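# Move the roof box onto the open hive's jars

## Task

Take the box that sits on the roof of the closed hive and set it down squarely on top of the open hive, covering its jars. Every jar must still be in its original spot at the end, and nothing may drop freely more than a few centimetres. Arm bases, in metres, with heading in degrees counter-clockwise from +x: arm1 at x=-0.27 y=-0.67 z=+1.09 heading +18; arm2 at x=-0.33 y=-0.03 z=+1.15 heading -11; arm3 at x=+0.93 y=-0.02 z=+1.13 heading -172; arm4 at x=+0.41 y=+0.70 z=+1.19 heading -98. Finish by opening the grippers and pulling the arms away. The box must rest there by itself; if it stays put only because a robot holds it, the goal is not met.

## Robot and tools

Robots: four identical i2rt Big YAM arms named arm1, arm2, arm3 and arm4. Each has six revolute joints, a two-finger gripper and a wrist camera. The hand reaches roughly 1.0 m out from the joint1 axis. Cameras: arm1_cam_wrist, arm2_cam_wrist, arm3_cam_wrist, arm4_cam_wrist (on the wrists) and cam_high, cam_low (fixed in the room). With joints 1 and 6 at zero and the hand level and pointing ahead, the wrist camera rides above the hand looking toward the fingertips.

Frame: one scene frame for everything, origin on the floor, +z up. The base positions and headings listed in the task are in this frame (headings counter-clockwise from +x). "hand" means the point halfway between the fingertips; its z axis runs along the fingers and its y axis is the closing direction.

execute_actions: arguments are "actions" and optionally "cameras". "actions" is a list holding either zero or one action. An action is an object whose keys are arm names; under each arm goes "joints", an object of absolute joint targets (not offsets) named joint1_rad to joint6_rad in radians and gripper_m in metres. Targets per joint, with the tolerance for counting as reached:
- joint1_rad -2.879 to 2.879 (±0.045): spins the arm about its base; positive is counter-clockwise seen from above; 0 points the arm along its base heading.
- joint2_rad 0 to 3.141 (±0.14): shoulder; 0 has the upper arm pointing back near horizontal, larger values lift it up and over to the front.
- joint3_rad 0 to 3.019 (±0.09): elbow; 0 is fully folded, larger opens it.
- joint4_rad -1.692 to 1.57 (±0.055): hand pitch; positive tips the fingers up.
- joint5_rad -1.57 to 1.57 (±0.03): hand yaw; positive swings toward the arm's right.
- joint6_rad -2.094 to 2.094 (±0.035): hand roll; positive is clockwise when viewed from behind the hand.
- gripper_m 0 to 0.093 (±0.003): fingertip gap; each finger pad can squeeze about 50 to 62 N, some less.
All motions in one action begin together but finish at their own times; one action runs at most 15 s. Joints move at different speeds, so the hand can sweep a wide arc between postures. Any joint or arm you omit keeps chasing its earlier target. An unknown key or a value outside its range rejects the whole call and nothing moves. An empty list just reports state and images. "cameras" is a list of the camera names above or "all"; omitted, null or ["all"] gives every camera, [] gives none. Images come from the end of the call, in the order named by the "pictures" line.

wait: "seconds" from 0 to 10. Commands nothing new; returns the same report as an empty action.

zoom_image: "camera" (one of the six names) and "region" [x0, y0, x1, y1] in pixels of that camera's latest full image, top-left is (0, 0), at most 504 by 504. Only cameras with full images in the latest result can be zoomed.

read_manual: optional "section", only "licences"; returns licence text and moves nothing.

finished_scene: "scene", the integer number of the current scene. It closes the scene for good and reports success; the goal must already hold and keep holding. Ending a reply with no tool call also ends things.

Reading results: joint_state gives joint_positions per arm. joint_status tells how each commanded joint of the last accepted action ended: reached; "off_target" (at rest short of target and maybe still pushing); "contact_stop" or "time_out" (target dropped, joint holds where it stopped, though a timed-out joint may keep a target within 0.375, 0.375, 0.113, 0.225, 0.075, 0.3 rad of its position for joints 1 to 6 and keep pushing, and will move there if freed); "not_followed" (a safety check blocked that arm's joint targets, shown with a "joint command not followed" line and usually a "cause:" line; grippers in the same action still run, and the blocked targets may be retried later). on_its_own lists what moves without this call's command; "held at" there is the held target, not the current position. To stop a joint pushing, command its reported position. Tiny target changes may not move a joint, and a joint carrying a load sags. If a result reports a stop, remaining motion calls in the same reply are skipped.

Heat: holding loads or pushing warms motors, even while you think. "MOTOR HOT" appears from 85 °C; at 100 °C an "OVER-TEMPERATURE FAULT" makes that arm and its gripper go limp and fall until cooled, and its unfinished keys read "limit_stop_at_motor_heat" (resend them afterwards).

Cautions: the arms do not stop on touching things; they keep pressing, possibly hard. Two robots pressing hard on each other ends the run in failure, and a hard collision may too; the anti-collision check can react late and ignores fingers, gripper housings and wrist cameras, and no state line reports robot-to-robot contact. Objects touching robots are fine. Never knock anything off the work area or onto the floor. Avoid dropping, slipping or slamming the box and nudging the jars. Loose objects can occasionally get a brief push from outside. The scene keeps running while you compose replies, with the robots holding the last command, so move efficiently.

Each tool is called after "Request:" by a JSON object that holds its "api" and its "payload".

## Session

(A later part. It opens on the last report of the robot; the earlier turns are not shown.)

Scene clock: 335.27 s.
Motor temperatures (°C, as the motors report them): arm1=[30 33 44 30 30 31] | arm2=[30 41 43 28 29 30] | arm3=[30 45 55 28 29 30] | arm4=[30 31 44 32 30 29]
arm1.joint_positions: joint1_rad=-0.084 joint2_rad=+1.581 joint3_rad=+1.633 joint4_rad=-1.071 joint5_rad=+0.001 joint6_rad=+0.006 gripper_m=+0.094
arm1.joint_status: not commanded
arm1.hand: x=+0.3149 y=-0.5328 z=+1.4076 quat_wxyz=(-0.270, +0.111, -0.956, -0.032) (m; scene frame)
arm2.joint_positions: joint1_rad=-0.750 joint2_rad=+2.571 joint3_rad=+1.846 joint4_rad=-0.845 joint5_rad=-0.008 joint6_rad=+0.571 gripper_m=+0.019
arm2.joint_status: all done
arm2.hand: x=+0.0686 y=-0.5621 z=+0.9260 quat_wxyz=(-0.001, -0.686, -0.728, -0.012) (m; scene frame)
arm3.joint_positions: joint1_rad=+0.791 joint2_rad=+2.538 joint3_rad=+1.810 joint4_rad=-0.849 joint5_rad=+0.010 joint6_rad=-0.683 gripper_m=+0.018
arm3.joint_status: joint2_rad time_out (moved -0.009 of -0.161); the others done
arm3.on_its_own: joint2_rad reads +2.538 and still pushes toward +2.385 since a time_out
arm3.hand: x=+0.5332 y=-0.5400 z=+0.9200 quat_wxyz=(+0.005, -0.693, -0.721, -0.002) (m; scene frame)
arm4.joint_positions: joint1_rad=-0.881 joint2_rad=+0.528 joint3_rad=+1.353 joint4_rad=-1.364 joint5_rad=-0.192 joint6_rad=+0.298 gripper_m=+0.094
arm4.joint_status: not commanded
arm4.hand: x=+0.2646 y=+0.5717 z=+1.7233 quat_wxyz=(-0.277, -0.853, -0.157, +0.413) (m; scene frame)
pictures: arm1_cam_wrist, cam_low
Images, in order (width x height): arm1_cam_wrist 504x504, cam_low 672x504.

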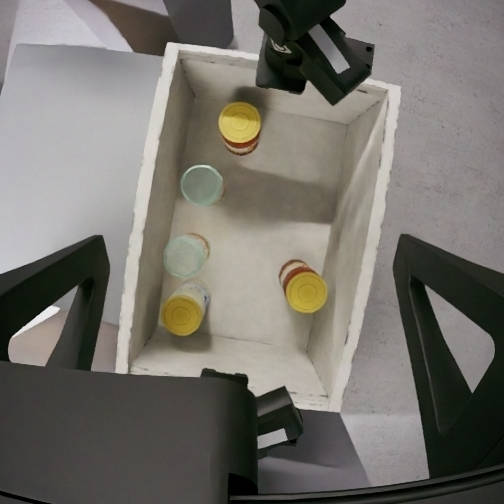

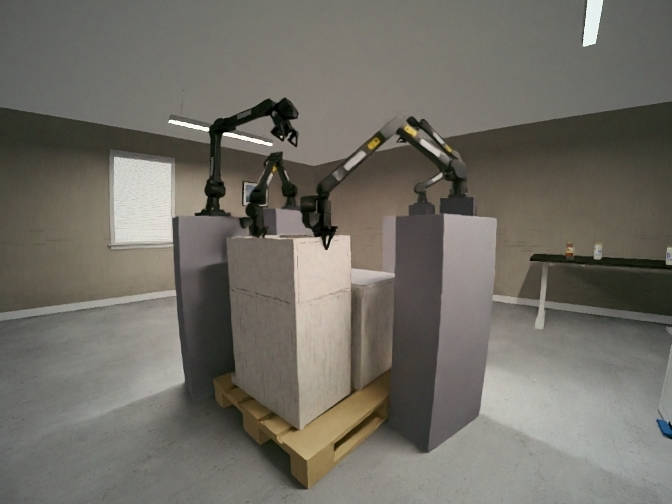

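Flush now. Set down with q4 held at current values.

Request:
{"api": "execute_actions", "payload": {"actions": [{"arm2":{"joints":{"joint1_rad":-0.75,"joint2_rad":2.56,"joint3_rad":1.86,"joint4_rad":-0.86}},"arm3":{"joints":{"joint1_rad":0.791,"joint2_rad":2.525,"joint3_rad":1.825,"joint4_rad":-0.86}}}], "cameras": ["cam_low"]}}

Request:
{"api": "zoom_image", "payload": {"camera": "cam_low", "region": [220,250,360,330]}}

Request:
{"api": "execute_actions", "payload": {"actions": [{"arm2":{"joints":{"gripper_m":0.05}},"arm3":{"joints":{"gripper_m":0.05}},"arm1":{"joints":{"joint2_rad":0.8}}}], "cameras": ["cam_low"]}}

Request:
{"api": "zoom_image", "payload": {"camera": "cam_low", "region": [220,250,360,330]}}

Scene clock: 347.80 s.
Motor temperatures (°C, as the motors report them): arm1=[30 33 44 30 30 31] | arm2=[30 42 44 28 29 30] | arm3=[30 47 56 28 30 30] | arm4=[30 31 44 32 30 29]
arm1.joint_positions: joint1_rad=-0.084 joint2_rad=+1.581 joint3_rad=+1.633 joint4_rad=-1.071 joint5_rad=+0.001 joint6_rad=+0.006 gripper_m=+0.094
arm1.joint_status: not commanded
arm1.hand: x=+0.3149 y=-0.5328 z=+1.4076 quat_wxyz=(-0.270, +0.111, -0.956, -0.032) (m; scene frame)
arm2.joint_positions: joint1_rad=-0.746 joint2_rad=+2.582 joint3_rad=+1.845 joint4_rad=-0.845 joint5_rad=-0.007 joint6_rad=+0.573 gripper_m=+0.019
arm2.joint_status: all done
arm2.hand: x=+0.0681 y=-0.5571 z=+0.9191 quat_wxyz=(+0.005, -0.685, -0.728, -0.013) (m; scene frame)
arm3.joint_positions: joint1_rad=+0.788 joint2_rad=+2.547 joint3_rad=+1.809 joint4_rad=-0.848 joint5_rad=+0.003 joint6_rad=-0.685 gripper_m=+0.018
arm3.joint_status: all done
arm3.hand: x=+0.5343 y=-0.5364 z=+0.9138 quat_wxyz=(+0.003, -0.693, -0.720, -0.007) (m; scene frame)
arm4.joint_positions: joint1_rad=-0.881 joint2_rad=+0.528 joint3_rad=+1.353 joint4_rad=-1.364 joint5_rad=-0.192 joint6_rad=+0.298 gripper_m=+0.094
arm4.joint_status: not commanded
arm4.hand: x=+0.2646 y=+0.5717 z=+1.7233 quat_wxyz=(-0.277, -0.853, -0.157, +0.413) (m; scene frame)
pictures: cam_low
Images, in order (width x height): cam_low 672x504.

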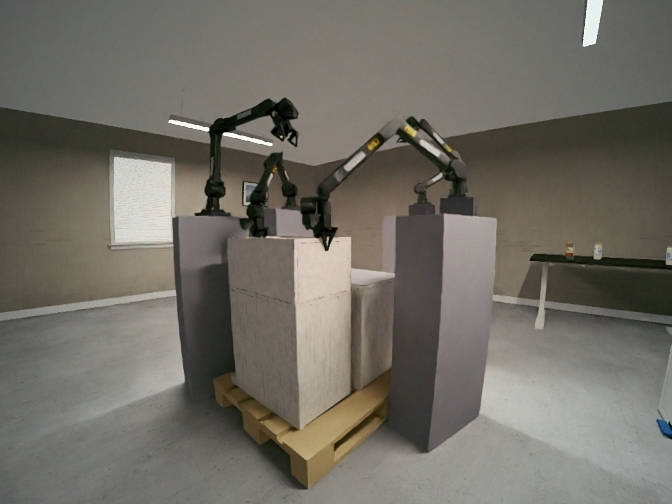

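Region (220, 250, 360, 330) of cam_low's 672x504 image, scaled by 3.600, with more detail than that image has; it fills the top 288 rows of this view, and the rest is white.

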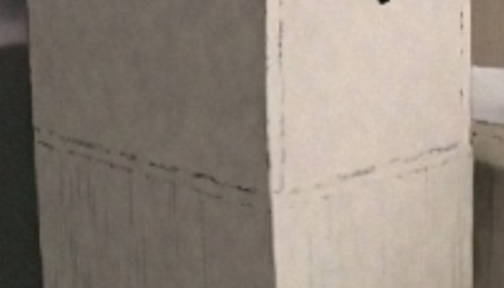

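Scene clock: 349.67 s.
Motor temperatures (°C, as the motors report them): arm1=[30 33 44 30 30 31] | arm2=[30 42 44 28 29 30] | arm3=[30 47 55 28 30 30] | arm4=[30 31 44 32 30 29]
arm1.joint_positions: joint1_rad=-0.084 joint2_rad=+0.807 joint3_rad=+1.650 joint4_rad=-1.068 joint5_rad=+0.001 joint6_rad=+0.006 gripper_m=+0.094
arm1.joint_status: all done
arm1.hand: x=+0.0221 y=-0.6035 z=+1.7698 quat_wxyz=(-0.618, +0.090, -0.777, -0.075) (m; scene frame)
arm2.joint_positions: joint1_rad=-0.746 joint2_rad=+2.578 joint3_rad=+1.845 joint4_rad=-0.852 joint5_rad=-0.004 joint6_rad=+0.574 gripper_m=+0.050
arm2.joint_status: all done
arm2.hand: x=+0.0672 y=-0.5572 z=+0.9216 quat_wxyz=(+0.007, -0.685, -0.728, -0.012) (m; scene frame)
arm3.joint_positions: joint1_rad=+0.788 joint2_rad=+2.530 joint3_rad=+1.809 joint4_rad=-0.852 joint5_rad=+0.002 joint6_rad=-0.685 gripper_m=+0.050
arm3.joint_status: all done
arm3.hand: x=+0.5314 y=-0.5405 z=+0.9249 quat_wxyz=(+0.001, -0.693, -0.721, -0.001) (m; scene frame)
arm4.joint_positions: joint1_rad=-0.881 joint2_rad=+0.528 joint3_rad=+1.353 joint4_rad=-1.364 joint5_rad=-0.192 joint6_rad=+0.298 gripper_m=+0.094
arm4.joint_status: not commanded
arm4.hand: x=+0.2646 y=+0.5717 z=+1.7233 quat_wxyz=(-0.277, -0.853, -0.157, +0.413) (m; scene frame)
pictures: cam_low
Images, in order (width x height): cam_low 672x504.

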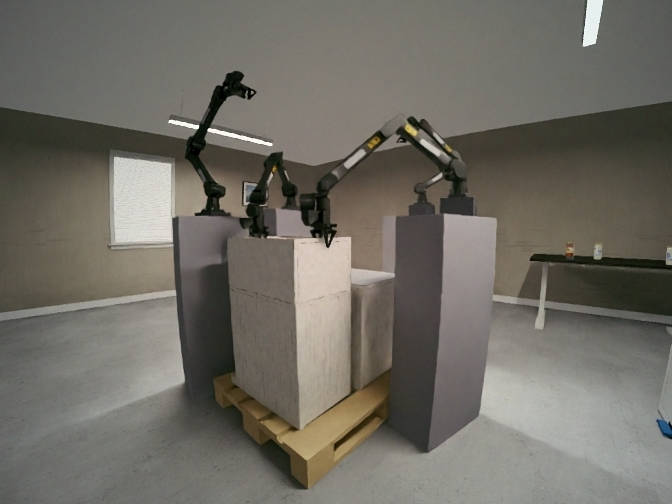

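Region (220, 250, 360, 330) of cam_low's 672x504 image, scaled by 3.600, with more detail than that image has; it fills the top 288 rows of this view, and the rest is white.

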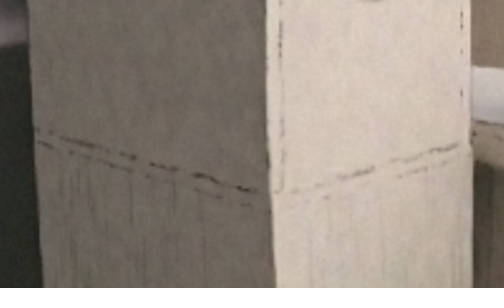

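Request:
{"api": "execute_actions", "payload": {"actions": [{"arm2":{"joints":{"joint2_rad":2.43,"joint4_rad":-0.98}},"arm3":{"joints":{"joint2_rad":2.39,"joint4_rad":-0.98}}}], "cameras": []}}

Request:
{"api": "execute_actions", "payload": {"actions": [{"arm2":{"joints":{"joint2_rad":1.6,"joint3_rad":1.3,"joint4_rad":-1.2}},"arm3":{"joints":{"joint2_rad":1.6,"joint3_rad":1.3,"joint4_rad":-1.2}}}], "cameras": ["cam_low","cam_high","arm3_cam_wrist"]}}

Scene clock: 367.80 s.
Motor temperatures (°C, as the motors report them): arm1=[30 32 42 30 30 31] | arm2=[30 41 42 28 28 30] | arm3=[30 44 52 28 29 30] | arm4=[30 31 44 32 30 29]
arm1.joint_positions: joint1_rad=-0.084 joint2_rad=+0.807 joint3_rad=+1.650 joint4_rad=-1.068 joint5_rad=+0.001 joint6_rad=+0.006 gripper_m=+0.094
arm1.joint_status: not commanded
arm1.hand: x=+0.0221 y=-0.6035 z=+1.7698 quat_wxyz=(-0.618, +0.090, -0.777, -0.075) (m; scene frame)
arm2.joint_positions: joint1_rad=-0.746 joint2_rad=+2.421 joint3_rad=+1.845 joint4_rad=-0.973 joint5_rad=-0.004 joint6_rad=+0.574 gripper_m=+0.050
arm2.joint_status: all done
arm2.hand: x=+0.0770 y=-0.5733 z=+1.0229 quat_wxyz=(-0.011, -0.685, -0.728, -0.008) (m; scene frame)
arm3.joint_positions: joint1_rad=+0.788 joint2_rad=+2.358 joint3_rad=+1.809 joint4_rad=-0.971 joint5_rad=+0.002 joint6_rad=-0.685 gripper_m=+0.050
arm3.joint_status: all done
arm3.hand: x=+0.5200 y=-0.5557 z=+1.0352 quat_wxyz=(-0.002, -0.693, -0.720, +0.026) (m; scene frame)
arm4.joint_positions: joint1_rad=-0.881 joint2_rad=+0.528 joint3_rad=+1.353 joint4_rad=-1.364 joint5_rad=-0.192 joint6_rad=+0.298 gripper_m=+0.094
arm4.joint_status: not commanded
arm4.hand: x=+0.2646 y=+0.5717 z=+1.7233 quat_wxyz=(-0.277, -0.853, -0.157, +0.413) (m; scene frame)
pictures: none
No camera images: the call's "cameras" was empty. Leave "cameras" out to get every camera's image.

Scene clock: 369.43 s.
Motor temperatures (°C, as the motors report them): arm1=[30 32 42 30 30 31] | arm2=[30 41 42 28 28 30] | arm3=[30 44 52 28 29 30] | arm4=[30 31 44 32 30 29]
arm1.joint_positions: joint1_rad=-0.084 joint2_rad=+0.807 joint3_rad=+1.650 joint4_rad=-1.068 joint5_rad=+0.001 joint6_rad=+0.006 gripper_m=+0.094
arm1.joint_status: not commanded
arm1.hand: x=+0.0221 y=-0.6035 z=+1.7698 quat_wxyz=(-0.618, +0.090, -0.777, -0.075) (m; scene frame)
arm2.joint_positions: joint1_rad=-0.746 joint2_rad=+1.594 joint3_rad=+1.299 joint4_rad=-1.194 joint5_rad=-0.004 joint6_rad=+0.574 gripper_m=+0.050
arm2.joint_status: all done
arm2.hand: x=-0.0404 y=-0.4212 z=+1.2996 quat_wxyz=(-0.040, -0.685, -0.727, -0.003) (m; scene frame)
arm3.joint_positions: joint1_rad=+0.788 joint2_rad=+1.575 joint3_rad=+1.314 joint4_rad=-1.194 joint5_rad=+0.002 joint6_rad=-0.685 gripper_m=+0.050
arm3.joint_status: all done
arm3.hand: x=+0.6330 y=-0.4059 z=+1.2967 quat_wxyz=(-0.006, -0.692, -0.719, +0.058) (m; scene frame)
arm4.joint_positions: joint1_rad=-0.881 joint2_rad=+0.528 joint3_rad=+1.353 joint4_rad=-1.364 joint5_rad=-0.192 joint6_rad=+0.298 gripper_m=+0.094
arm4.joint_status: not commanded
arm4.hand: x=+0.2646 y=+0.5717 z=+1.7233 quat_wxyz=(-0.277, -0.853, -0.157, +0.413) (m; scene frame)
pictures: arm3_cam_wrist, cam_high, cam_low
Images, in order (width x height): arm3_cam_wrist 504x504, cam_high 672x504, cam_low 672x504.

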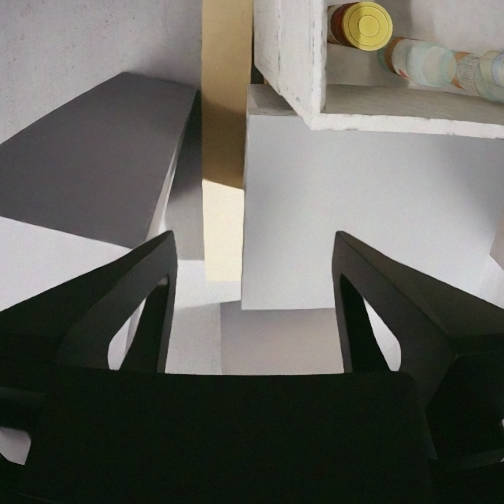

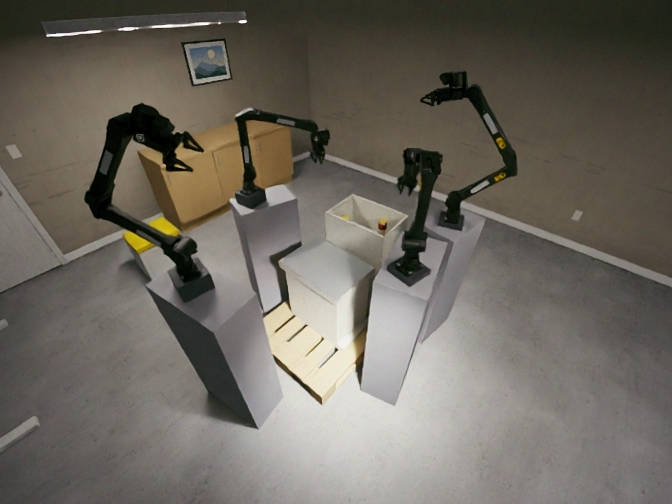

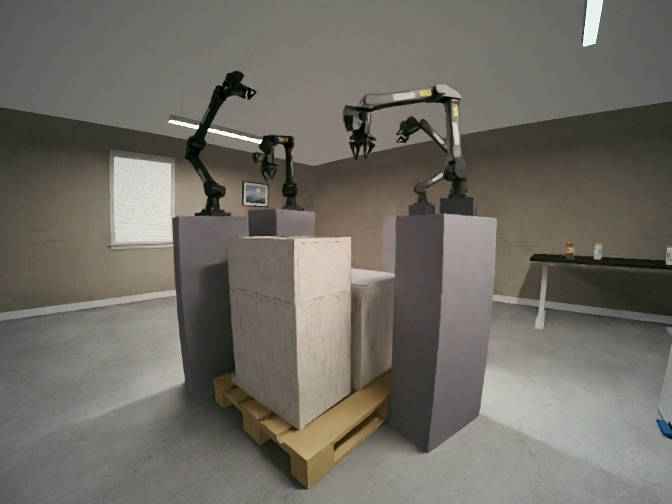

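Request:
{"api": "finished_scene", "payload": {"scene": 2}}

The scene is finished: the task was done.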